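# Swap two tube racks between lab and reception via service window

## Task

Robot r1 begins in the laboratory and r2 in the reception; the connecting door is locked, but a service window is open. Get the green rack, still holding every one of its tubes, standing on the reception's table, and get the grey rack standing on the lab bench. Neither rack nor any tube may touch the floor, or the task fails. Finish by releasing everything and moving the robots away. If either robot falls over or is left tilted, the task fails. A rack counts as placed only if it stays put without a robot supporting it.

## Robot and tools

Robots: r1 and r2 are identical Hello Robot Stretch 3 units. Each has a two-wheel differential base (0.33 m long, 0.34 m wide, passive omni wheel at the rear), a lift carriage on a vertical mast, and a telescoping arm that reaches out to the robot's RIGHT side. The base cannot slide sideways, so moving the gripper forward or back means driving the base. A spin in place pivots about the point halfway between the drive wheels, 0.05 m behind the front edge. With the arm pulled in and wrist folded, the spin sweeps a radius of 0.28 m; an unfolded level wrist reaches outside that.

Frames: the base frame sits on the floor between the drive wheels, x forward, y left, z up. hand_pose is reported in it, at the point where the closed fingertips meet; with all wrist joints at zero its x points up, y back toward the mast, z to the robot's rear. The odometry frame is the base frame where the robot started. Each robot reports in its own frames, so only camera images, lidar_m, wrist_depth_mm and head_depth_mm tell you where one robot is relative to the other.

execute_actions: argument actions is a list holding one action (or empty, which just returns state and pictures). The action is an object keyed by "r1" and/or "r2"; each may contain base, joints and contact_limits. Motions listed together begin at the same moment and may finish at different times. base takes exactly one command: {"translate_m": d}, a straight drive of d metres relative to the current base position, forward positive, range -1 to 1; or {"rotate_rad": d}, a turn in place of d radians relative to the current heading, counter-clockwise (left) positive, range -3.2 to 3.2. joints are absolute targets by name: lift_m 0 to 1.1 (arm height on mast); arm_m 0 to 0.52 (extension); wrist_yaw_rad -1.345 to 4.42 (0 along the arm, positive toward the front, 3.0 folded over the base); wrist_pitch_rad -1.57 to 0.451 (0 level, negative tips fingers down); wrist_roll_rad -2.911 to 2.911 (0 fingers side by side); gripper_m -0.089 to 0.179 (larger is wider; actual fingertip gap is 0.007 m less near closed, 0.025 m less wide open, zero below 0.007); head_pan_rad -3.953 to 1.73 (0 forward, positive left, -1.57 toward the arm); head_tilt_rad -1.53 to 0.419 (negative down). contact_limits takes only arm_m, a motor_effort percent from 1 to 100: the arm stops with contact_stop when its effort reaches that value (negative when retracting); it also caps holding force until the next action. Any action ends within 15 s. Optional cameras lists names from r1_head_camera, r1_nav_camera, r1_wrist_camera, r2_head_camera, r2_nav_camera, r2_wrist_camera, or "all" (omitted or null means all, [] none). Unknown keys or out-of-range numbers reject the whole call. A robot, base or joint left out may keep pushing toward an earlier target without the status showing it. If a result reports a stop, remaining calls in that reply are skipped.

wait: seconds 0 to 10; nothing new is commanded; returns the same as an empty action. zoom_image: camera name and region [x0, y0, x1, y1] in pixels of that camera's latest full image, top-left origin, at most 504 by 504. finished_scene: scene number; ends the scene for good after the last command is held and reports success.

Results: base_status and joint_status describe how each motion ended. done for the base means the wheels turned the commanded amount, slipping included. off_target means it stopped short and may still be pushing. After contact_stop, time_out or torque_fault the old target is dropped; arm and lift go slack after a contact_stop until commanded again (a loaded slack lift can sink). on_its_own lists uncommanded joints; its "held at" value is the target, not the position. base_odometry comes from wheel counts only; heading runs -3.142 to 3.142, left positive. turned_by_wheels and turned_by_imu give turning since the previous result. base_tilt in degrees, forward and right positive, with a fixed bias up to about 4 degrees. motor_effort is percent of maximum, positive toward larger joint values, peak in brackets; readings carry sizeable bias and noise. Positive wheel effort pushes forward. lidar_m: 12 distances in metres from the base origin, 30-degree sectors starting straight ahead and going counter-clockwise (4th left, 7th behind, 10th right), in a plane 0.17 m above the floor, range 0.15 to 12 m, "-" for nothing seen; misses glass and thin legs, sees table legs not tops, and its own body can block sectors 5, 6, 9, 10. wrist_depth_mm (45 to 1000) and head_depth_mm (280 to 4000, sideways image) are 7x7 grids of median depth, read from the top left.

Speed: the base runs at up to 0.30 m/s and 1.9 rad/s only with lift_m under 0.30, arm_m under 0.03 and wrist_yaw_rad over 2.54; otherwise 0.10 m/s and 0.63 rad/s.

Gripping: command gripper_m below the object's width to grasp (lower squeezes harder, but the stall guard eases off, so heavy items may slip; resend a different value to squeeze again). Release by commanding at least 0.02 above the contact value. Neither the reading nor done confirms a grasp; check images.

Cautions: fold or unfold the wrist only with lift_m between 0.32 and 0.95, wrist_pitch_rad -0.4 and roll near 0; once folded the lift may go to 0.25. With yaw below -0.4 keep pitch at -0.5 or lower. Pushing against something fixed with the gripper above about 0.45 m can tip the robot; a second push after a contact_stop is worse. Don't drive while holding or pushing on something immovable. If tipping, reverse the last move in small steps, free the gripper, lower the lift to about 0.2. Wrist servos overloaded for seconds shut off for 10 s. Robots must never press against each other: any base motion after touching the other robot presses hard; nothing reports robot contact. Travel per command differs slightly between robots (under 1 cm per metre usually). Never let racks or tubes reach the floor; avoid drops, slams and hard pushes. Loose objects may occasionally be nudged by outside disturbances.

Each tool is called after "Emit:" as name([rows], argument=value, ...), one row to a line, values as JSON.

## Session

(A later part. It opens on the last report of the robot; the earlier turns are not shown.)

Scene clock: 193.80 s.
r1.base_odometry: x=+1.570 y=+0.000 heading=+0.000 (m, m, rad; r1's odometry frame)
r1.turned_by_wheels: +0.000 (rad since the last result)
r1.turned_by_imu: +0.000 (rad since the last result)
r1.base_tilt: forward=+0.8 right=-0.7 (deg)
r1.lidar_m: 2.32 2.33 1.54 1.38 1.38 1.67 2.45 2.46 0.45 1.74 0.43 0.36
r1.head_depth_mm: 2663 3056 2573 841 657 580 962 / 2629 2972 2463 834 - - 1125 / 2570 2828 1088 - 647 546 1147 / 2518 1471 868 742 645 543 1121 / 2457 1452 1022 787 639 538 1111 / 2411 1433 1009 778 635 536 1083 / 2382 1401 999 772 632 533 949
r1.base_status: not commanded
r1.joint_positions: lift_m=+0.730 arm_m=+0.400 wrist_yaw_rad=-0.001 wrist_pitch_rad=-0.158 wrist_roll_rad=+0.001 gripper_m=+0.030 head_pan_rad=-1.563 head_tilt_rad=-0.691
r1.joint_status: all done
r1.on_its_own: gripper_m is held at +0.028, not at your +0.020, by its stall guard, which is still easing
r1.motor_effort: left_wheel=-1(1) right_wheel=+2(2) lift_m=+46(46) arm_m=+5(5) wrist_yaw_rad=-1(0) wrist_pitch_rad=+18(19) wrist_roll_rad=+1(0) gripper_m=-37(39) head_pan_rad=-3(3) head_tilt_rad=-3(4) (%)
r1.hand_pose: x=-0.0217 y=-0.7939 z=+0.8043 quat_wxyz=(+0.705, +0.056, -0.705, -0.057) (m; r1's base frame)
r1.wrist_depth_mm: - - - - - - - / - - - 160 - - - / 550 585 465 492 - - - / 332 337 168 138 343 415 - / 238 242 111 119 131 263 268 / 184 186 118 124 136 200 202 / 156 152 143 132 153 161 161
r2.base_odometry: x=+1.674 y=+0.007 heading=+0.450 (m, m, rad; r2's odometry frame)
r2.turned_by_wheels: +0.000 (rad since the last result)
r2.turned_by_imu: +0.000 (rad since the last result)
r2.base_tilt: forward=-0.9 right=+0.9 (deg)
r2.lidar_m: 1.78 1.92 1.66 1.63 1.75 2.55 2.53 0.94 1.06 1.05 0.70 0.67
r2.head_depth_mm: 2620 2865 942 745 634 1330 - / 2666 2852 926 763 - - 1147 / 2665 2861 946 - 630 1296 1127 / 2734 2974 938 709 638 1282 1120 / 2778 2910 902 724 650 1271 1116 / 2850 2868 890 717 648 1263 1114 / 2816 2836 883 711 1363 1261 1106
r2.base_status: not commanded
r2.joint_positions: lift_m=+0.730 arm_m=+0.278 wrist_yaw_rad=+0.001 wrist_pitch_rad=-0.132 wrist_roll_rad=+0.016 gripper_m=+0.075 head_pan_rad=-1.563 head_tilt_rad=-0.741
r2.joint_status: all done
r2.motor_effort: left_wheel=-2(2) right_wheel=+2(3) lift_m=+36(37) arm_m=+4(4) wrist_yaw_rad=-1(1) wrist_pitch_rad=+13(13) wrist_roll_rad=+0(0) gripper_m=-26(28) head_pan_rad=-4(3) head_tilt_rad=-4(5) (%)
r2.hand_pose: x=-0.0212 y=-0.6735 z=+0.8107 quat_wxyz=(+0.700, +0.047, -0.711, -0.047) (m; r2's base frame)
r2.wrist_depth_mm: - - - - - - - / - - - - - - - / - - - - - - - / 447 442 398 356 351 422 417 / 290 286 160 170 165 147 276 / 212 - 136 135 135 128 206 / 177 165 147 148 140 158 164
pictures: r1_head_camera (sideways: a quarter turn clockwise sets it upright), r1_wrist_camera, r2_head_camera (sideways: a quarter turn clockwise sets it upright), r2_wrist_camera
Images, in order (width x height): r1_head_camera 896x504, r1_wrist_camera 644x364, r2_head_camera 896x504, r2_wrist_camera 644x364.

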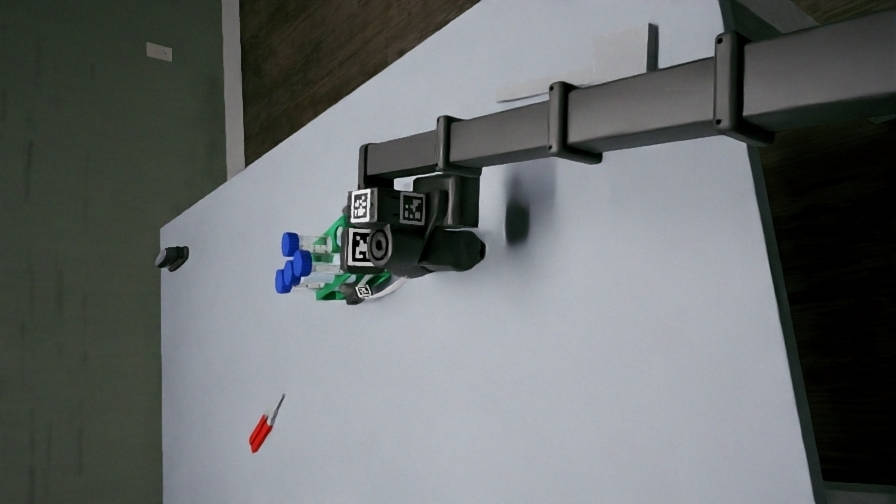

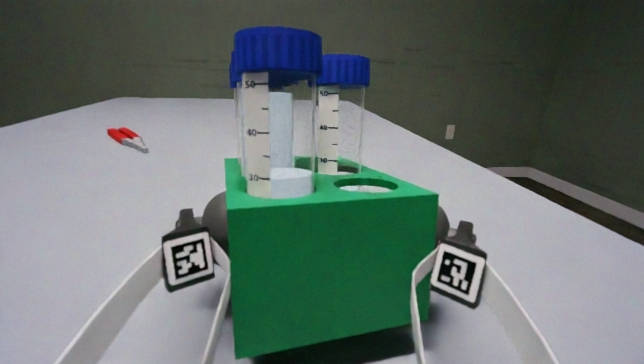

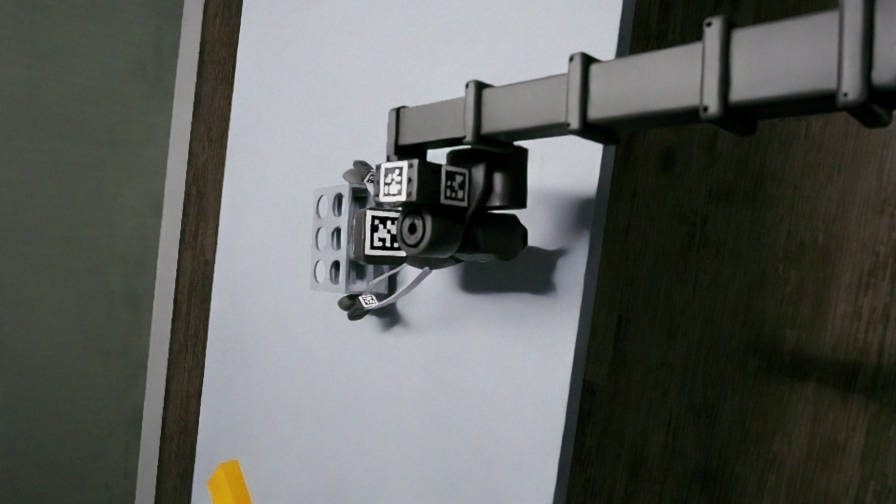

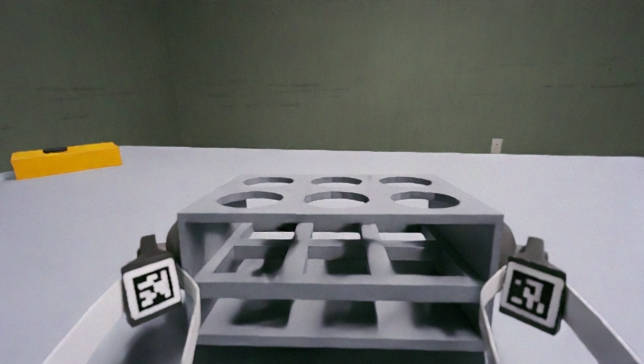

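Emit:
execute_actions([
  {"r1":{"joints":{"lift_m":0.707,"gripper_m":0.045}},"r2":{"joints":{"lift_m":0.708}}},
], cameras=[])

Emit:
execute_actions([
  {"r1":{"joints":{"arm_m":0.12,"wrist_yaw_rad":-0.29}},"r2":{"joints":{"gripper_m":0.179,"lift_m":0.94}}},
], cameras=["r1_head_camera","r1_wrist_camera"])

Scene clock: 271.20 s.
r1.base_odometry: x=+1.570 y=+0.000 heading=+0.000 (m, m, rad; r1's odometry frame)
r1.turned_by_wheels: +0.000 (rad since the last result)
r1.turned_by_imu: +0.000 (rad since the last result)
r1.base_tilt: forward=+0.8 right=-0.6 (deg)
r1.lidar_m: 2.32 2.33 1.54 1.38 1.38 1.66 2.45 2.46 0.45 1.74 0.43 0.36
r1.head_depth_mm: 2671 3057 2599 840 658 578 877 / 2610 2967 2449 833 672 - - / 2565 2803 1049 - 647 546 1149 / 2503 1476 882 733 644 542 1123 / 2469 1449 1022 786 639 539 1113 / 2422 1426 1008 780 635 536 1086 / 2359 1403 999 771 630 533 945
r1.base_status: not commanded
r1.joint_positions: lift_m=+0.707 arm_m=+0.400 wrist_yaw_rad=-0.001 wrist_pitch_rad=-0.138 wrist_roll_rad=+0.001 gripper_m=+0.048 head_pan_rad=-1.563 head_tilt_rad=-0.691
r1.joint_status: all done
r1.motor_effort: left_wheel=-2(2) right_wheel=+2(2) lift_m=+30(41) arm_m=+5(5) wrist_yaw_rad=+0(0) wrist_pitch_rad=+8(18) wrist_roll_rad=+0(0) gripper_m=-9(84) head_pan_rad=-3(3) head_tilt_rad=-4(4) (%)
r1.hand_pose: x=-0.0217 y=-0.7952 z=+0.7868 quat_wxyz=(+0.705, +0.049, -0.706, -0.049) (m; r1's base frame)
r1.wrist_depth_mm: - - - - - - - / - - - 153 - - - / 521 517 425 202 - - - / 296 301 149 129 300 345 - / 207 214 109 117 128 231 235 / 159 158 119 125 138 175 176 / 135 131 126 130 136 138 140
r2.base_odometry: x=+1.674 y=+0.007 heading=+0.450 (m, m, rad; r2's odometry frame)
r2.turned_by_wheels: +0.000 (rad since the last result)
r2.turned_by_imu: +0.001 (rad since the last result)
r2.base_tilt: forward=-0.9 right=+1.0 (deg)
r2.lidar_m: 1.78 1.91 1.66 1.63 1.75 2.56 2.54 0.93 1.06 1.05 0.69 0.67
r2.head_depth_mm: 2597 2873 936 744 630 1326 1162 / 2636 2869 924 764 - - 1131 / 2674 2896 918 - 626 1290 1127 / 2702 2942 856 720 640 1288 1123 / 2711 2927 905 724 649 1268 1121 / 2772 2875 895 718 648 1279 1108 / 2845 2883 883 711 1375 1263 1106
r2.base_status: not commanded
r2.joint_positions: lift_m=+0.708 arm_m=+0.278 wrist_yaw_rad=+0.001 wrist_pitch_rad=-0.117 wrist_roll_rad=+0.016 gripper_m=+0.093 head_pan_rad=-1.563 head_tilt_rad=-0.741
r2.joint_status: all done
r2.on_its_own: gripper_m is held at +0.092, not at your +0.070, by its stall guard, which is not easing now
r2.motor_effort: left_wheel=-2(2) right_wheel=+2(2) lift_m=+20(35) arm_m=+4(4) wrist_yaw_rad=-1(2) wrist_pitch_rad=+7(13) wrist_roll_rad=+0(0) gripper_m=-20(19) head_pan_rad=-4(2) head_tilt_rad=-4(5) (%)
r2.hand_pose: x=-0.0212 y=-0.6743 z=+0.7932 quat_wxyz=(+0.700, +0.042, -0.711, -0.042) (m; r2's base frame)
r2.wrist_depth_mm: - - - - - - - / - - - - - - - / - - - - - - - / 399 391 353 193 185 372 372 / 253 251 160 166 162 148 241 / 185 - 135 134 134 129 178 / 152 145 139 138 137 136 142
pictures: none
No camera images: the call's "cameras" was empty. Leave "cameras" out to get every camera's image.

Scene clock: 274.50 s.
r1.base_odometry: x=+1.570 y=+0.000 heading=+0.000 (m, m, rad; r1's odometry frame)
r1.turned_by_wheels: +0.000 (rad since the last result)
r1.turned_by_imu: +0.000 (rad since the last result)
r1.base_tilt: forward=+0.8 right=-0.7 (deg)
r1.lidar_m: 2.32 2.33 1.54 1.38 1.38 1.66 2.45 2.46 0.45 1.74 0.43 0.36
r1.head_depth_mm: 2665 3065 2585 842 658 578 1094 / 2614 2965 2442 807 655 - - / 2555 2821 1045 658 637 - 1126 / 2501 1471 1033 794 644 - 1118 / 2472 1450 1023 786 639 538 1112 / 2402 1432 1009 780 636 536 1086 / 2365 1409 997 772 630 532 945
r1.base_status: not commanded
r1.joint_positions: lift_m=+0.707 arm_m=+0.120 wrist_yaw_rad=-0.289 wrist_pitch_rad=-0.140 wrist_roll_rad=+0.001 gripper_m=+0.060 head_pan_rad=-1.563 head_tilt_rad=-0.691
r1.joint_status: all done
r1.on_its_own: gripper_m is held at +0.058, not at your +0.045, by its stall guard, which is not easing now
r1.motor_effort: left_wheel=-1(1) right_wheel=+0(2) lift_m=+30(30) arm_m=-3(2) wrist_yaw_rad=-1(8) wrist_pitch_rad=+9(9) wrist_roll_rad=+1(1) gripper_m=-22(27) head_pan_rad=-3(3) head_tilt_rad=-4(5) (%)
r1.hand_pose: x=-0.0928 y=-0.5052 z=+0.7863 quat_wxyz=(+0.691, -0.052, -0.705, -0.151) (m; r1's base frame)
r1.wrist_depth_mm: - - - - - - - / - - - 153 - - - / 513 532 421 201 - - - / 295 302 149 130 300 - - / 208 211 109 117 129 231 234 / 160 159 118 126 138 166 176 / 135 131 126 130 137 138 134
r2.base_odometry: x=+1.674 y=+0.007 heading=+0.450 (m, m, rad; r2's odometry frame)
r2.turned_by_wheels: +0.000 (rad since the last result)
r2.turned_by_imu: +0.000 (rad since the last result)
r2.base_tilt: forward=-1.1 right=+0.9 (deg)
r2.lidar_m: 1.78 1.92 1.65 1.63 1.75 2.55 2.53 0.94 1.06 1.05 0.70 0.67
r2.head_depth_mm: 2607 - - 746 622 1293 1140 / 2609 - 893 738 632 1303 1127 / 2635 - 856 735 642 1291 1127 / 2679 2934 877 729 637 1286 1125 / 2742 2802 902 726 652 1269 1122 / 2760 2839 888 719 649 1273 1111 / 2863 2852 885 716 1373 1265 1112
r2.base_status: not commanded
r2.joint_positions: lift_m=+0.940 arm_m=+0.278 wrist_yaw_rad=+0.001 wrist_pitch_rad=-0.122 wrist_roll_rad=+0.016 gripper_m=+0.179 head_pan_rad=-1.563 head_tilt_rad=-0.741
r2.joint_status: all done
r2.motor_effort: left_wheel=-2(2) right_wheel=+3(3) lift_m=+35(37) arm_m=+4(4) wrist_yaw_rad=-1(1) wrist_pitch_rad=+9(12) wrist_roll_rad=+0(0) gripper_m=+0(85) head_pan_rad=-4(5) head_tilt_rad=-4(5) (%)
r2.hand_pose: x=-0.0212 y=-0.6740 z=+1.0233 quat_wxyz=(+0.700, +0.043, -0.711, -0.043) (m; r2's base frame)
r2.wrist_depth_mm: - - - - - - - / - - - - - - - / - - - - - - - / - - - - - - - / - - - - - - - / - 546 572 570 566 566 589 / 458 449 449 446 444 451 426
pictures: r1_head_camera (sideways: a quarter turn clockwise sets it upright), r1_wrist_camera
Images, in order (width x height): r1_head_camera 896x504, r1_wrist_camera 644x364.

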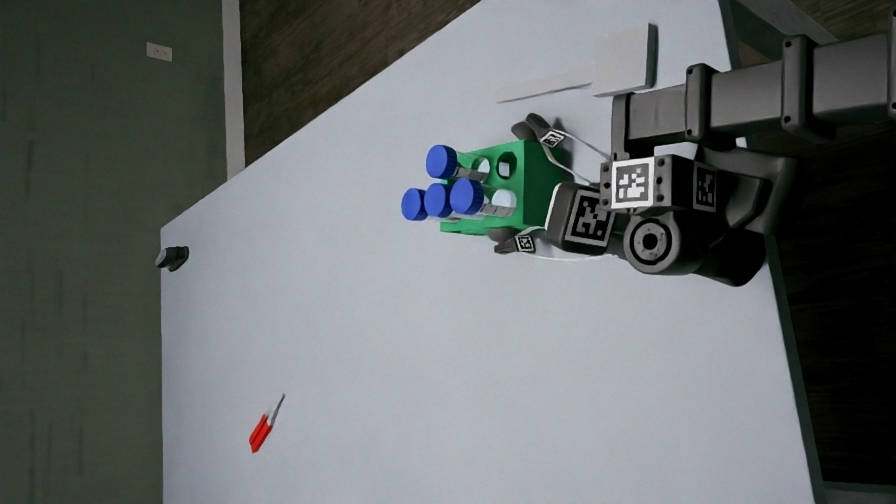

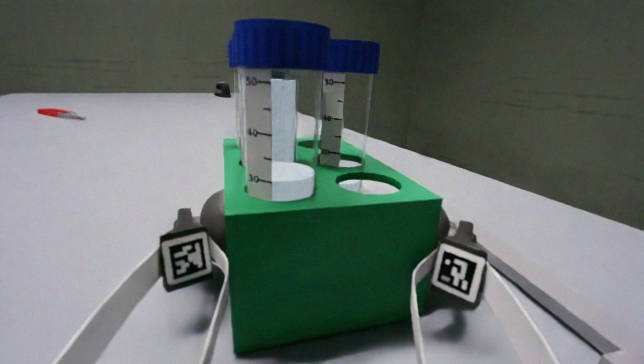

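Emit:
execute_actions([
  {"r1":{"joints":{"gripper_m":0.15}},"r2":{"joints":{"wrist_pitch_rad":-0.98}}},
], cameras=[])

Emit:
execute_actions([
  {"r1":{"joints":{"arm_m":0.0,"lift_m":0.9}},"r2":{"joints":{"arm_m":0.435}}},
], cameras=["r2_head_camera","r2_wrist_camera"])

Scene clock: 288.20 s.
r1.base_odometry: x=+1.570 y=+0.000 heading=+0.000 (m, m, rad; r1's odometry frame)
r1.turned_by_wheels: +0.000 (rad since the last result)
r1.turned_by_imu: +0.000 (rad since the last result)
r1.base_tilt: forward=+0.7 right=-0.8 (deg)
r1.lidar_m: 2.32 2.33 1.54 1.38 1.38 1.66 2.45 2.45 0.45 1.74 0.43 0.36
r1.head_depth_mm: 2664 3031 2592 842 659 580 1095 / 2628 2961 2460 809 654 - - / 2583 2832 1044 659 637 - 1123 / 2503 1473 1033 794 653 - 1124 / 2460 1451 1018 785 640 539 1113 / 2410 1429 1009 778 635 536 1088 / 2372 1408 998 773 631 532 947
r1.base_status: not commanded
r1.joint_positions: lift_m=+0.707 arm_m=+0.120 wrist_yaw_rad=-0.289 wrist_pitch_rad=-0.141 wrist_roll_rad=+0.001 gripper_m=+0.150 head_pan_rad=-1.563 head_tilt_rad=-0.691
r1.joint_status: all done
r1.motor_effort: left_wheel=+0(0) right_wheel=+0(0) lift_m=+30(31) arm_m=-2(3) wrist_yaw_rad=-1(1) wrist_pitch_rad=+9(12) wrist_roll_rad=+1(1) gripper_m=+1(93) head_pan_rad=-3(3) head_tilt_rad=-3(4) (%)
r1.hand_pose: x=-0.0928 y=-0.5052 z=+0.7861 quat_wxyz=(+0.691, -0.052, -0.705, -0.151) (m; r1's base frame)
r1.wrist_depth_mm: - - - - - - - / - - - 151 - - - / 511 535 425 202 - - - / 295 304 153 145 305 - - / 209 - 113 117 129 247 237 / 168 155 121 125 140 - 177 / 126 131 126 131 137 139 132
r2.base_odometry: x=+1.674 y=+0.007 heading=+0.450 (m, m, rad; r2's odometry frame)
r2.turned_by_wheels: +0.000 (rad since the last result)
r2.turned_by_imu: +0.000 (rad since the last result)
r2.base_tilt: forward=-1.0 right=+0.9 (deg)
r2.lidar_m: 1.78 1.92 1.66 1.63 1.75 2.55 2.53 0.93 1.07 1.05 0.69 0.67
r2.head_depth_mm: 2602 - - 743 622 1308 1139 / 2620 - 888 738 632 1295 1131 / 2664 - 882 733 642 1291 1125 / 2705 2942 936 726 642 1283 1125 / 2779 2945 906 724 650 1272 1114 / 2800 2933 894 721 648 1278 1114 / 2793 2886 885 714 1362 1263 1109
r2.base_status: not commanded
r2.joint_positions: lift_m=+0.940 arm_m=+0.278 wrist_yaw_rad=+0.001 wrist_pitch_rad=-0.986 wrist_roll_rad=+0.016 gripper_m=+0.179 head_pan_rad=-1.563 head_tilt_rad=-0.741
r2.joint_status: all done
r2.motor_effort: left_wheel=-2(2) right_wheel=+3(3) lift_m=+35(34) arm_m=+4(4) wrist_yaw_rad=-1(1) wrist_pitch_rad=+2(9) wrist_roll_rad=+0(0) gripper_m=+0(0) head_pan_rad=-4(4) head_tilt_rad=-4(4) (%)
r2.hand_pose: x=-0.0215 y=-0.5440 z=+0.8514 quat_wxyz=(+0.618, +0.332, -0.627, -0.337) (m; r2's base frame)
r2.wrist_depth_mm: 371 369 367 355 352 344 340 / 336 336 330 324 322 318 313 / 312 305 300 237 272 292 289 / 290 287 280 244 262 273 270 / 267 268 262 260 255 255 252 / 253 - 246 243 241 239 238 / 233 234 231 229 227 225 219
pictures: none
No camera images: the call's "cameras" was empty. Leave "cameras" out to get every camera's image.

Scene clock: 290.80 s.
r1.base_odometry: x=+1.570 y=+0.000 heading=+0.000 (m, m, rad; r1's odometry frame)
r1.turned_by_wheels: +0.000 (rad since the last result)
r1.turned_by_imu: +0.000 (rad since the last result)
r1.base_tilt: forward=+0.6 right=-0.7 (deg)
r1.lidar_m: 2.32 2.32 1.54 1.38 1.39 1.66 2.45 2.46 0.45 1.74 0.43 0.36
r1.head_depth_mm: 2688 3052 2601 904 686 - - / 2624 2967 2460 811 - - - / 2564 2827 1043 688 - - - / 2503 1474 1031 815 654 - 1078 / 2458 1452 1019 787 639 540 1111 / 2417 1431 1013 781 636 536 1089 / 2371 1408 998 773 631 533 948
r1.base_status: not commanded
r1.joint_positions: lift_m=+0.900 arm_m=+0.000 wrist_yaw_rad=-0.289 wrist_pitch_rad=-0.139 wrist_roll_rad=+0.001 gripper_m=+0.150 head_pan_rad=-1.563 head_tilt_rad=-0.691
r1.joint_status: all done
r1.motor_effort: left_wheel=-1(0) right_wheel=+0(0) lift_m=+43(47) arm_m=-3(0) wrist_yaw_rad=-1(1) wrist_pitch_rad=+9(10) wrist_roll_rad=+0(0) gripper_m=+0(0) head_pan_rad=-3(3) head_tilt_rad=-5(4) (%)
r1.hand_pose: x=-0.0929 y=-0.3852 z=+0.9790 quat_wxyz=(+0.691, -0.053, -0.705, -0.151) (m; r1's base frame)
r1.wrist_depth_mm: - - - - - - - / - - - - - - - / - - - - - - - / 836 840 870 - - - - / 576 - 594 624 - - - / 463 434 419 423 475 - - / 360 367 346 331 382 413 -
r2.base_odometry: x=+1.674 y=+0.007 heading=+0.450 (m, m, rad; r2's odometry frame)
r2.turned_by_wheels: +0.000 (rad since the last result)
r2.turned_by_imu: +0.000 (rad since the last result)
r2.base_tilt: forward=-1.0 right=+0.9 (deg)
r2.lidar_m: 1.78 1.92 1.65 1.63 1.75 2.55 2.53 0.93 1.07 1.05 0.69 0.67
r2.head_depth_mm: 2528 - - 723 623 1295 1142 / 2542 2716 923 741 633 1301 1133 / 2573 1122 883 734 642 1283 1123 / 2686 2937 877 733 641 1279 1127 / 2748 2881 888 727 653 1278 1121 / 2775 2874 892 719 647 1273 1112 / 2776 2818 885 715 1368 1267 1106
r2.base_status: not commanded
r2.joint_positions: lift_m=+0.940 arm_m=+0.435 wrist_yaw_rad=+0.001 wrist_pitch_rad=-0.987 wrist_roll_rad=+0.016 gripper_m=+0.179 head_pan_rad=-1.563 head_tilt_rad=-0.741
r2.joint_status: all done
r2.motor_effort: left_wheel=-2(2) right_wheel=+2(3) lift_m=+34(34) arm_m=+4(8) wrist_yaw_rad=+0(2) wrist_pitch_rad=+3(3) wrist_roll_rad=+0(0) gripper_m=+0(0) head_pan_rad=-3(3) head_tilt_rad=-4(4) (%)
r2.hand_pose: x=-0.0215 y=-0.7008 z=+0.8513 quat_wxyz=(+0.618, +0.333, -0.627, -0.338) (m; r2's base frame)
r2.wrist_depth_mm: 371 365 362 353 353 340 337 / 337 333 327 325 320 318 312 / 311 308 302 298 296 292 289 / 288 285 280 279 275 273 268 / 267 270 265 258 257 255 253 / 251 - 245 243 241 238 236 / 232 233 225 222 200 223 220
pictures: r2_head_camera (sideways: a quarter turn clockwise sets it upright), r2_wrist_camera
Images, in order (width x height): r2_head_camera 896x504, r2_wrist_camera 644x364.

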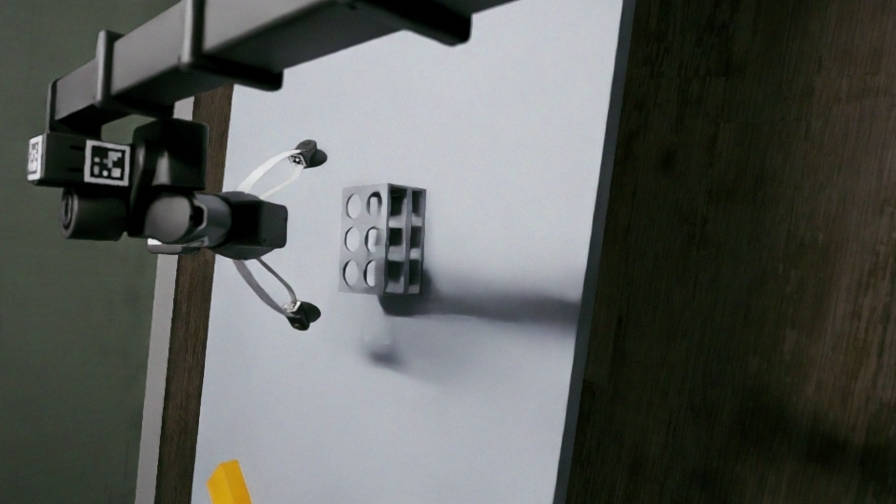

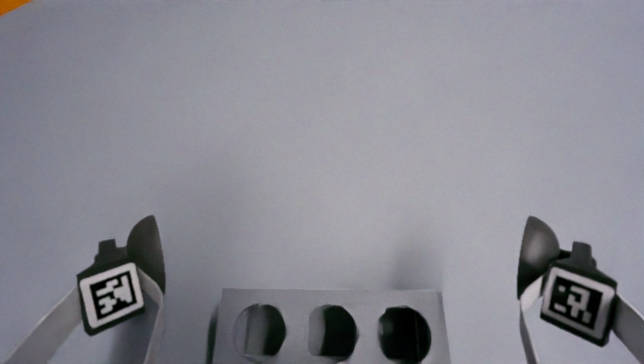

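Emit:
execute_actions([
  {"r1":{"base":{"translate_m":-0.164},"joints":{"lift_m":1.01,"wrist_yaw_rad":1.57,"wrist_pitch_rad":-0.98,"gripper_m":0.179,"head_pan_rad":-1.4}},"r2":{"base":{"translate_m":0.005},"joints":{"arm_m":0.388,"lift_m":0.874}}},
], cameras=["r1_head_camera","r2_head_camera","r2_wrist_camera"])

Scene clock: 303.73 s.
r1.base_odometry: x=+1.406 y=+0.000 heading=+0.000 (m, m, rad; r1's odometry frame)
r1.turned_by_wheels: +0.000 (rad since the last result)
r1.turned_by_imu: -0.001 (rad since the last result)
r1.base_tilt: forward=+0.8 right=-0.7 (deg)
r1.lidar_m: 2.48 2.43 1.51 1.35 1.35 1.62 2.29 2.30 0.37 1.75 0.72 0.50
r1.head_depth_mm: 2513 2859 2699 - - - 1138 / 2505 2832 2635 - - - 1088 / 2500 2695 1042 802 658 - 1103 / 2502 1477 1032 676 629 - - / 2489 1459 1019 784 656 - 1113 / 2466 1427 1009 780 672 - 1125 / 2459 1403 996 771 631 549 1123
r1.base_status: done
r1.joint_positions: lift_m=+1.010 arm_m=+0.000 wrist_yaw_rad=+1.568 wrist_pitch_rad=-0.985 wrist_roll_rad=+0.001 gripper_m=+0.179 head_pan_rad=-1.407 head_tilt_rad=-0.691
r1.joint_status: all done
r1.motor_effort: left_wheel=-1(7) right_wheel=+0(3) lift_m=+44(43) arm_m=-2(3) wrist_yaw_rad=+0(1) wrist_pitch_rad=+2(9) wrist_roll_rad=+1(1) gripper_m=+1(99) head_pan_rad=+4(14) head_tilt_rad=-3(4) (%)
r1.hand_pose: x=+0.1001 y=-0.1457 z=+0.9216 quat_wxyz=(+0.678, +0.677, -0.205, +0.203) (m; r1's base frame)
r1.wrist_depth_mm: - - - - 446 442 440 / - - - - 409 404 408 / - - - - 381 377 380 / - - - - 359 353 355 / - - - - - 332 331 / - - - - - 309 314 / 973 979 - 967 959 295 293
r2.base_odometry: x=+1.678 y=+0.009 heading=+0.449 (m, m, rad; r2's odometry frame)
r2.turned_by_wheels: +0.000 (rad since the last result)
r2.turned_by_imu: +0.000 (rad since the last result)
r2.base_tilt: forward=-1.0 right=+1.0 (deg)
r2.lidar_m: 1.77 1.91 1.66 1.63 1.75 2.55 2.54 0.94 1.07 1.05 0.69 0.67
r2.head_depth_mm: 2619 2881 1006 - - 1296 1117 / 2611 2859 879 729 633 1290 1134 / 2676 - 886 733 642 1286 1125 / 2707 2956 887 732 639 1279 1122 / 2755 2950 900 725 651 1283 1119 / 2773 2829 895 722 646 1276 1108 / 2837 2828 887 714 1373 1262 1107
r2.base_status: done
r2.joint_positions: lift_m=+0.874 arm_m=+0.388 wrist_yaw_rad=+0.001 wrist_pitch_rad=-0.987 wrist_roll_rad=+0.016 gripper_m=+0.179 head_pan_rad=-1.563 head_tilt_rad=-0.741
r2.joint_status: all done
r2.motor_effort: left_wheel=-2(3) right_wheel=+2(8) lift_m=+19(31) arm_m=-3(2) wrist_yaw_rad=-1(1) wrist_pitch_rad=+3(3) wrist_roll_rad=+0(0) gripper_m=+0(0) head_pan_rad=-3(3) head_tilt_rad=-4(5) (%)
r2.hand_pose: x=-0.0215 y=-0.6544 z=+0.7860 quat_wxyz=(+0.618, +0.333, -0.627, -0.338) (m; r2's base frame)
r2.wrist_depth_mm: 276 270 265 263 258 255 250 / 250 249 244 240 238 234 230 / 230 228 224 221 218 216 214 / 212 211 144 142 140 198 198 / 198 198 160 183 158 154 186 / 187 - 126 125 123 121 177 / 172 171 143 144 144 138 162
pictures: r1_head_camera (sideways: a quarter turn clockwise sets it upright), r2_head_camera (sideways: a quarter turn clockwise sets it upright), r2_wrist_camera
Images, in order (width x height): r1_head_camera 896x504, r2_head_camera 896x504, r2_wrist_camera 644x364.

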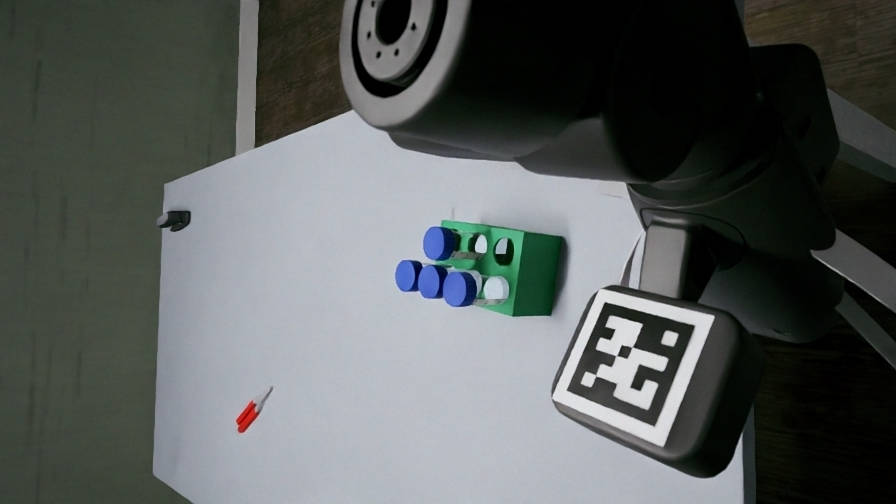

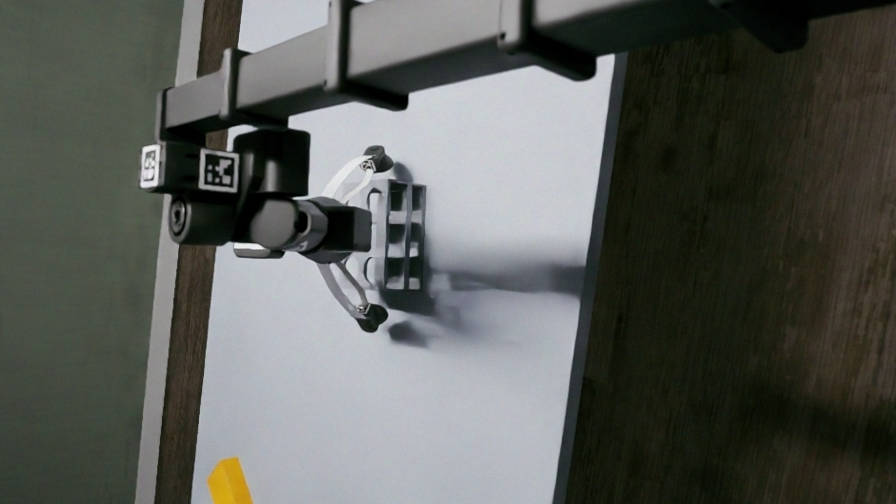

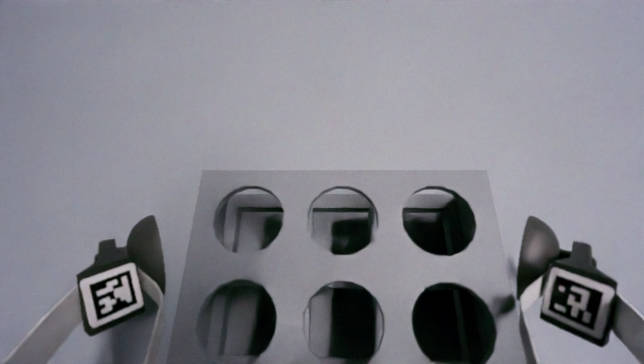

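Good. Close r2, extend r1.

Emit:
execute_actions([
  {"r1":{"joints":{"arm_m":0.2}},"r2":{"joints":{"gripper_m":0.092}}},
], cameras=["r2_wrist_camera"])

Emit:
execute_actions([
  {"r1":{"joints":{"arm_m":0.385}},"r2":{"joints":{"lift_m":0.91}}},
], cameras=["r1_head_camera","r1_wrist_camera","r2_head_camera","r2_wrist_camera"])

Scene clock: 311.03 s.
r1.base_odometry: x=+1.406 y=+0.000 heading=+0.000 (m, m, rad; r1's odometry frame)
r1.turned_by_wheels: +0.000 (rad since the last result)
r1.turned_by_imu: +0.000 (rad since the last result)
r1.base_tilt: forward=+0.8 right=-0.7 (deg)
r1.lidar_m: 2.48 2.44 1.51 1.35 1.35 1.62 2.28 2.30 0.37 1.75 0.72 0.50
r1.head_depth_mm: 2467 - 2382 1976 660 566 1162 / 2504 - - 759 653 562 821 / 2490 2690 1115 750 648 557 1145 / 2484 1471 1132 701 628 554 1143 / 2484 1451 1040 785 644 550 1130 / 2467 1424 1007 778 636 547 1128 / 2467 1406 997 771 631 545 1120
r1.base_status: not commanded
r1.joint_positions: lift_m=+1.010 arm_m=+0.200 wrist_yaw_rad=+1.569 wrist_pitch_rad=-0.985 wrist_roll_rad=+0.001 gripper_m=+0.179 head_pan_rad=-1.407 head_tilt_rad=-0.691
r1.joint_status: all done
r1.motor_effort: left_wheel=-1(1) right_wheel=+1(0) lift_m=+43(43) arm_m=+5(7) wrist_yaw_rad=+1(1) wrist_pitch_rad=+2(2) wrist_roll_rad=+1(1) gripper_m=+0(1) head_pan_rad=+3(3) head_tilt_rad=-4(4) (%)
r1.hand_pose: x=+0.1001 y=-0.3451 z=+0.9216 quat_wxyz=(+0.677, +0.677, -0.205, +0.203) (m; r1's base frame)
r1.wrist_depth_mm: - - 451 434 438 443 440 / - - 419 405 402 402 405 / - - - 374 374 374 377 / - - - 352 354 352 354 / - - - 330 330 333 328 / - - - 309 310 253 201 / 968 - 297 291 292 243 201
r2.base_odometry: x=+1.678 y=+0.009 heading=+0.449 (m, m, rad; r2's odometry frame)
r2.turned_by_wheels: +0.000 (rad since the last result)
r2.turned_by_imu: +0.000 (rad since the last result)
r2.base_tilt: forward=-0.9 right=+0.9 (deg)
r2.lidar_m: 1.78 1.91 1.65 1.63 1.75 2.55 2.54 0.94 1.06 1.05 0.69 0.67
r2.head_depth_mm: 2638 2822 1011 - - 1300 1116 / 2641 2860 877 733 633 1300 1139 / 2691 - 886 736 643 1286 1127 / 2666 2943 903 729 642 1282 1115 / 2761 2921 918 728 653 1282 1122 / 2756 2866 895 721 647 1270 1109 / 2873 2852 889 713 1377 1261 1108
r2.base_status: not commanded
r2.joint_positions: lift_m=+0.874 arm_m=+0.388 wrist_yaw_rad=+0.000 wrist_pitch_rad=-0.946 wrist_roll_rad=+0.016 gripper_m=+0.096 head_pan_rad=-1.563 head_tilt_rad=-0.741
r2.joint_status: all done
r2.motor_effort: left_wheel=-2(3) right_wheel=+4(4) lift_m=+19(19) arm_m=-1(4) wrist_yaw_rad=-1(1) wrist_pitch_rad=-14(15) wrist_roll_rad=+1(0) gripper_m=-20(97) head_pan_rad=-3(3) head_tilt_rad=-4(4) (%)
r2.hand_pose: x=-0.0216 y=-0.6635 z=+0.7912 quat_wxyz=(+0.624, +0.319, -0.634, -0.325) (m; r2's base frame)
r2.wrist_depth_mm: 302 297 291 286 284 279 274 / 271 269 263 261 256 252 249 / 246 243 238 237 234 230 227 / 226 224 219 218 214 211 209 / 207 208 173 172 167 168 194 / 192 - 131 130 128 126 181 / 181 175 168 167 150 146 169
pictures: r2_wrist_camera
Images, in order (width x height): r2_wrist_camera 644x364.

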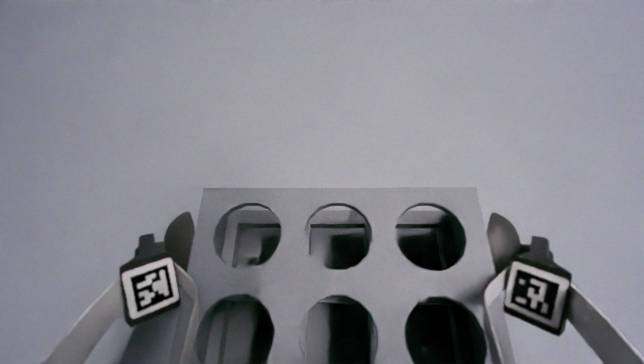

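Scene clock: 313.63 s.
r1.base_odometry: x=+1.406 y=+0.000 heading=+0.000 (m, m, rad; r1's odometry frame)
r1.turned_by_wheels: +0.000 (rad since the last result)
r1.turned_by_imu: +0.000 (rad since the last result)
r1.base_tilt: forward=+0.7 right=-0.7 (deg)
r1.lidar_m: 2.48 2.44 1.51 1.35 1.35 1.62 2.29 2.30 0.37 1.74 0.72 0.50
r1.head_depth_mm: - 2885 2583 1978 659 565 1162 / 2445 - 2404 807 653 561 821 / 2495 2655 964 800 648 558 1144 / 2486 1561 1074 677 628 555 1139 / 2483 1450 1021 785 638 552 1133 / 2450 1425 1007 779 635 548 1130 / 2443 1407 1000 772 630 543 1125
r1.base_status: not commanded
r1.joint_positions: lift_m=+1.010 arm_m=+0.385 wrist_yaw_rad=+1.569 wrist_pitch_rad=-0.985 wrist_roll_rad=+0.001 gripper_m=+0.179 head_pan_rad=-1.407 head_tilt_rad=-0.691
r1.joint_status: all done
r1.motor_effort: left_wheel=-1(1) right_wheel=+1(1) lift_m=+43(43) arm_m=+5(7) wrist_yaw_rad=+1(0) wrist_pitch_rad=+2(2) wrist_roll_rad=+1(1) gripper_m=+0(0) head_pan_rad=+3(3) head_tilt_rad=-4(3) (%)
r1.hand_pose: x=+0.1001 y=-0.5301 z=+0.9216 quat_wxyz=(+0.677, +0.677, -0.205, +0.203) (m; r1's base frame)
r1.wrist_depth_mm: - 445 439 435 435 435 440 / - 407 404 408 407 400 408 / - 380 377 377 379 375 374 / - 352 350 353 352 354 347 / - 332 331 331 332 329 334 / - 305 304 251 307 307 311 / 299 294 290 237 291 292 297
r2.base_odometry: x=+1.678 y=+0.009 heading=+0.449 (m, m, rad; r2's odometry frame)
r2.turned_by_wheels: +0.000 (rad since the last result)
r2.turned_by_imu: +0.000 (rad since the last result)
r2.base_tilt: forward=-1.0 right=+1.0 (deg)
r2.lidar_m: 1.78 1.91 1.66 1.63 1.75 2.55 2.54 0.94 1.07 1.05 0.69 0.67
r2.head_depth_mm: 2634 2831 - - 620 1308 1132 / 2645 - 920 741 632 1303 1135 / 2654 - 890 734 642 1282 1131 / 2713 2933 785 718 638 1277 1130 / 2737 2889 916 725 652 1277 1120 / 2804 2908 889 718 647 1278 1107 / 2863 2835 884 716 1374 1266 1111
r2.base_status: not commanded
r2.joint_positions: lift_m=+0.910 arm_m=+0.388 wrist_yaw_rad=+0.000 wrist_pitch_rad=-0.992 wrist_roll_rad=+0.016 gripper_m=+0.096 head_pan_rad=-1.563 head_tilt_rad=-0.741
r2.joint_status: all done
r2.motor_effort: left_wheel=-2(2) right_wheel=+2(4) lift_m=+35(36) arm_m=-1(1) wrist_yaw_rad=+0(0) wrist_pitch_rad=+4(14) wrist_roll_rad=+0(0) gripper_m=-19(20) head_pan_rad=-4(4) head_tilt_rad=-5(5) (%)
r2.hand_pose: x=-0.0216 y=-0.6532 z=+0.8206 quat_wxyz=(+0.617, +0.334, -0.627, -0.340) (m; r2's base frame)
r2.wrist_depth_mm: 323 320 316 311 304 299 295 / 296 290 288 285 280 274 273 / 273 269 265 263 258 256 252 / 252 249 247 243 240 239 236 / 235 234 167 186 166 219 221 / 220 - 131 130 129 128 206 / 208 203 156 174 151 193 194
pictures: r1_head_camera (sideways: a quarter turn clockwise sets it upright), r1_wrist_camera, r2_head_camera (sideways: a quarter turn clockwise sets it upright), r2_wrist_camera
Images, in order (width x height): r1_head_camera 896x504, r1_wrist_camera 644x364, r2_head_camera 896x504, r2_wrist_camera 644x364.

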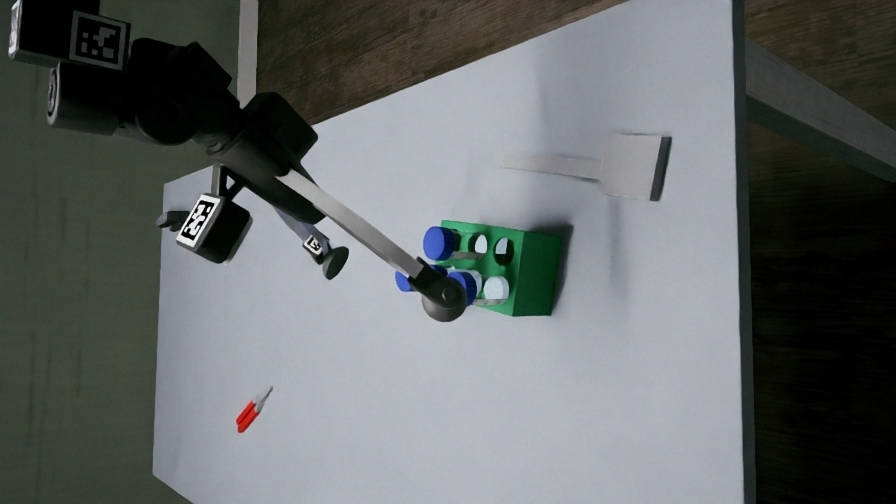

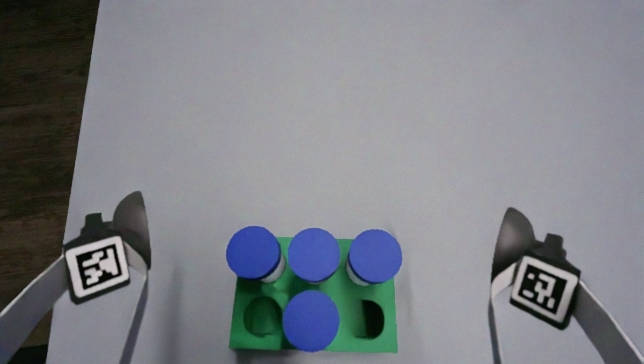

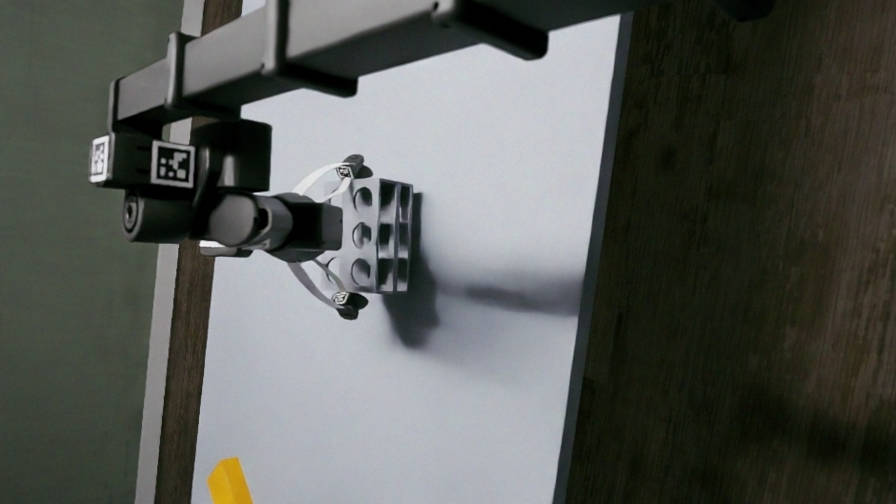

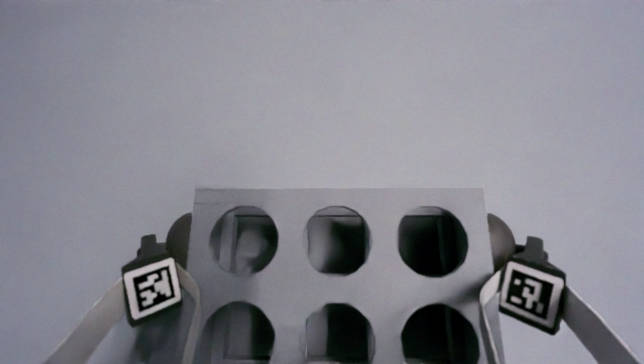

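Emit:
execute_actions([
  {"r1":{"base":{"translate_m":-0.006},"joints":{"arm_m":0.381,"lift_m":0.885}}},
], cameras=["r1_head_camera","r1_wrist_camera","r2_head_camera","r2_wrist_camera"])

Scene clock: 331.33 s.
r1.base_odometry: x=+1.400 y=+0.000 heading=+0.000 (m, m, rad; r1's odometry frame)
r1.turned_by_wheels: +0.000 (rad since the last result)
r1.turned_by_imu: +0.000 (rad since the last result)
r1.base_tilt: forward=+0.7 right=-0.7 (deg)
r1.lidar_m: 2.49 2.43 1.51 1.34 1.35 1.62 2.29 2.29 0.37 1.75 0.73 0.50
r1.head_depth_mm: 2522 2797 2473 1960 675 565 1157 / 2510 2800 - 805 654 562 824 / 2493 2678 1091 763 647 557 1141 / 2478 1477 1075 659 634 554 1139 / 2487 1452 1021 760 630 552 1137 / 2465 1425 1010 779 635 548 1127 / 2464 1403 999 771 628 545 1125
r1.base_status: done
r1.joint_positions: lift_m=+0.885 arm_m=+0.381 wrist_yaw_rad=+1.569 wrist_pitch_rad=-0.986 wrist_roll_rad=+0.001 gripper_m=+0.179 head_pan_rad=-1.407 head_tilt_rad=-0.691
r1.joint_status: all done
r1.motor_effort: left_wheel=-1(5) right_wheel=+1(3) lift_m=+30(38) arm_m=-3(2) wrist_yaw_rad=+0(1) wrist_pitch_rad=+2(2) wrist_roll_rad=+1(0) gripper_m=+0(0) head_pan_rad=+3(3) head_tilt_rad=-4(4) (%)
r1.hand_pose: x=+0.1001 y=-0.5267 z=+0.7970 quat_wxyz=(+0.677, +0.677, -0.205, +0.203) (m; r1's base frame)
r1.wrist_depth_mm: 274 272 273 272 273 272 273 / 256 251 253 252 251 251 252 / 234 227 97 94 226 234 234 / 218 89 91 88 89 90 218 / 205 202 141 92 142 201 204 / - 190 139 78 139 190 192 / 182 180 125 73 131 180 182
r2.base_odometry: x=+1.678 y=+0.009 heading=+0.449 (m, m, rad; r2's odometry frame)
r2.turned_by_wheels: +0.000 (rad since the last result)
r2.turned_by_imu: +0.001 (rad since the last result)
r2.base_tilt: forward=-0.9 right=+1.0 (deg)
r2.lidar_m: 1.78 1.91 1.65 1.63 1.75 2.55 2.54 0.93 1.06 1.05 0.69 0.67
r2.head_depth_mm: 2607 2860 - - 620 1303 1133 / 2644 - 923 741 632 1305 1129 / 2644 - 888 734 641 1282 1133 / 2756 2920 786 720 638 1275 1133 / 2720 2907 912 724 653 1275 1123 / 2824 2875 895 720 646 1269 1114 / 2807 2853 883 714 1377 1269 1104
r2.base_status: not commanded
r2.joint_positions: lift_m=+0.910 arm_m=+0.388 wrist_yaw_rad=+0.000 wrist_pitch_rad=-0.992 wrist_roll_rad=+0.016 gripper_m=+0.096 head_pan_rad=-1.563 head_tilt_rad=-0.741
r2.joint_status: not commanded
r2.motor_effort: left_wheel=-1(2) right_wheel=+2(2) lift_m=+36(36) arm_m=-1(1) wrist_yaw_rad=+0(0) wrist_pitch_rad=+4(4) wrist_roll_rad=+0(0) gripper_m=-19(19) head_pan_rad=-3(4) head_tilt_rad=-4(5) (%)
r2.hand_pose: x=-0.0216 y=-0.6532 z=+0.8206 quat_wxyz=(+0.617, +0.334, -0.627, -0.340) (m; r2's base frame)
r2.wrist_depth_mm: 322 320 315 308 306 301 297 / 296 291 291 283 280 276 273 / 272 268 266 261 259 255 251 / 251 249 247 243 241 238 235 / 234 235 167 186 165 219 220 / 219 - 132 130 128 128 207 / 207 204 156 175 151 191 194
pictures: r1_head_camera (sideways: a quarter turn clockwise sets it upright), r1_wrist_camera, r2_head_camera (sideways: a quarter turn clockwise sets it upright), r2_wrist_camera
Images, in order (width x height): r1_head_camera 896x504, r1_wrist_camera 644x364, r2_head_camera 896x504, r2_wrist_camera 644x364.

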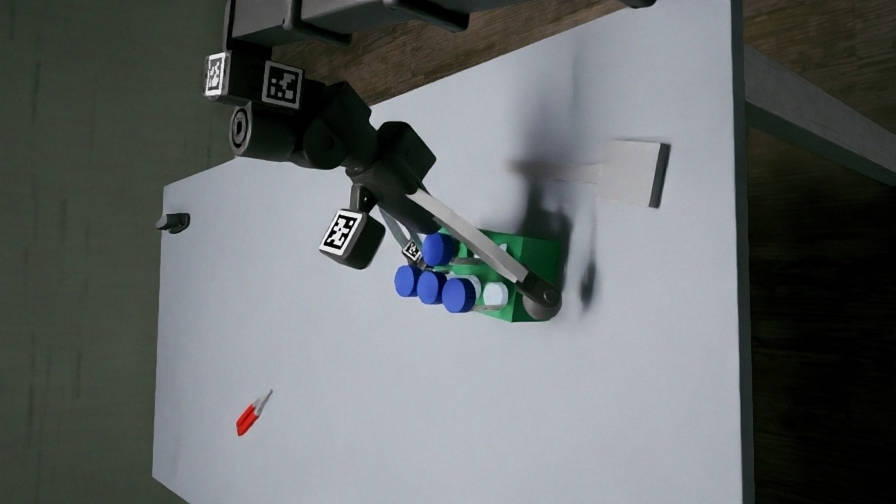

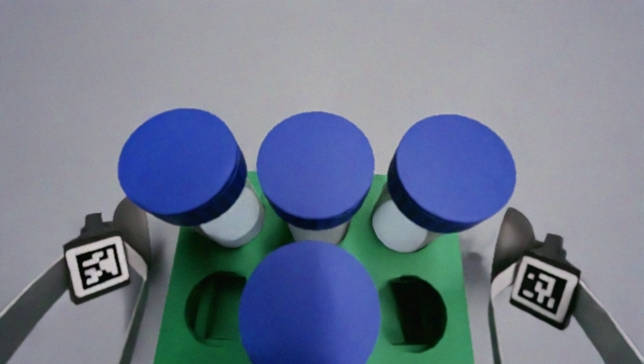

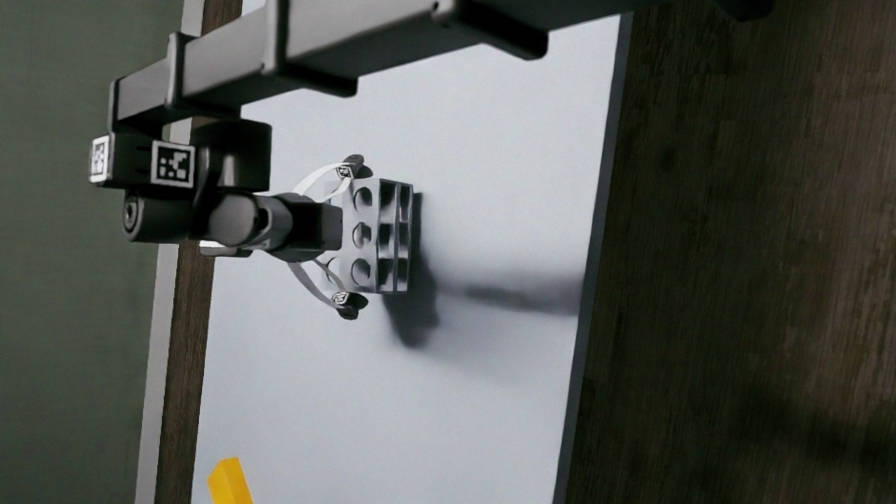

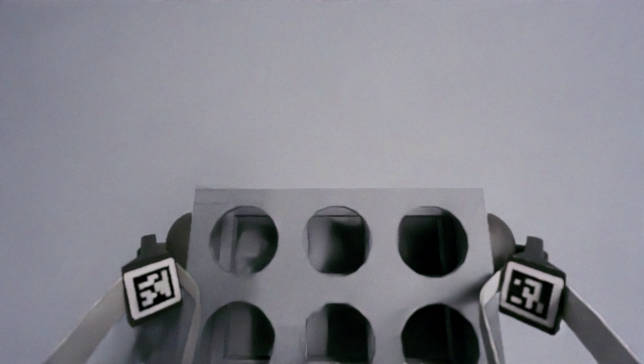

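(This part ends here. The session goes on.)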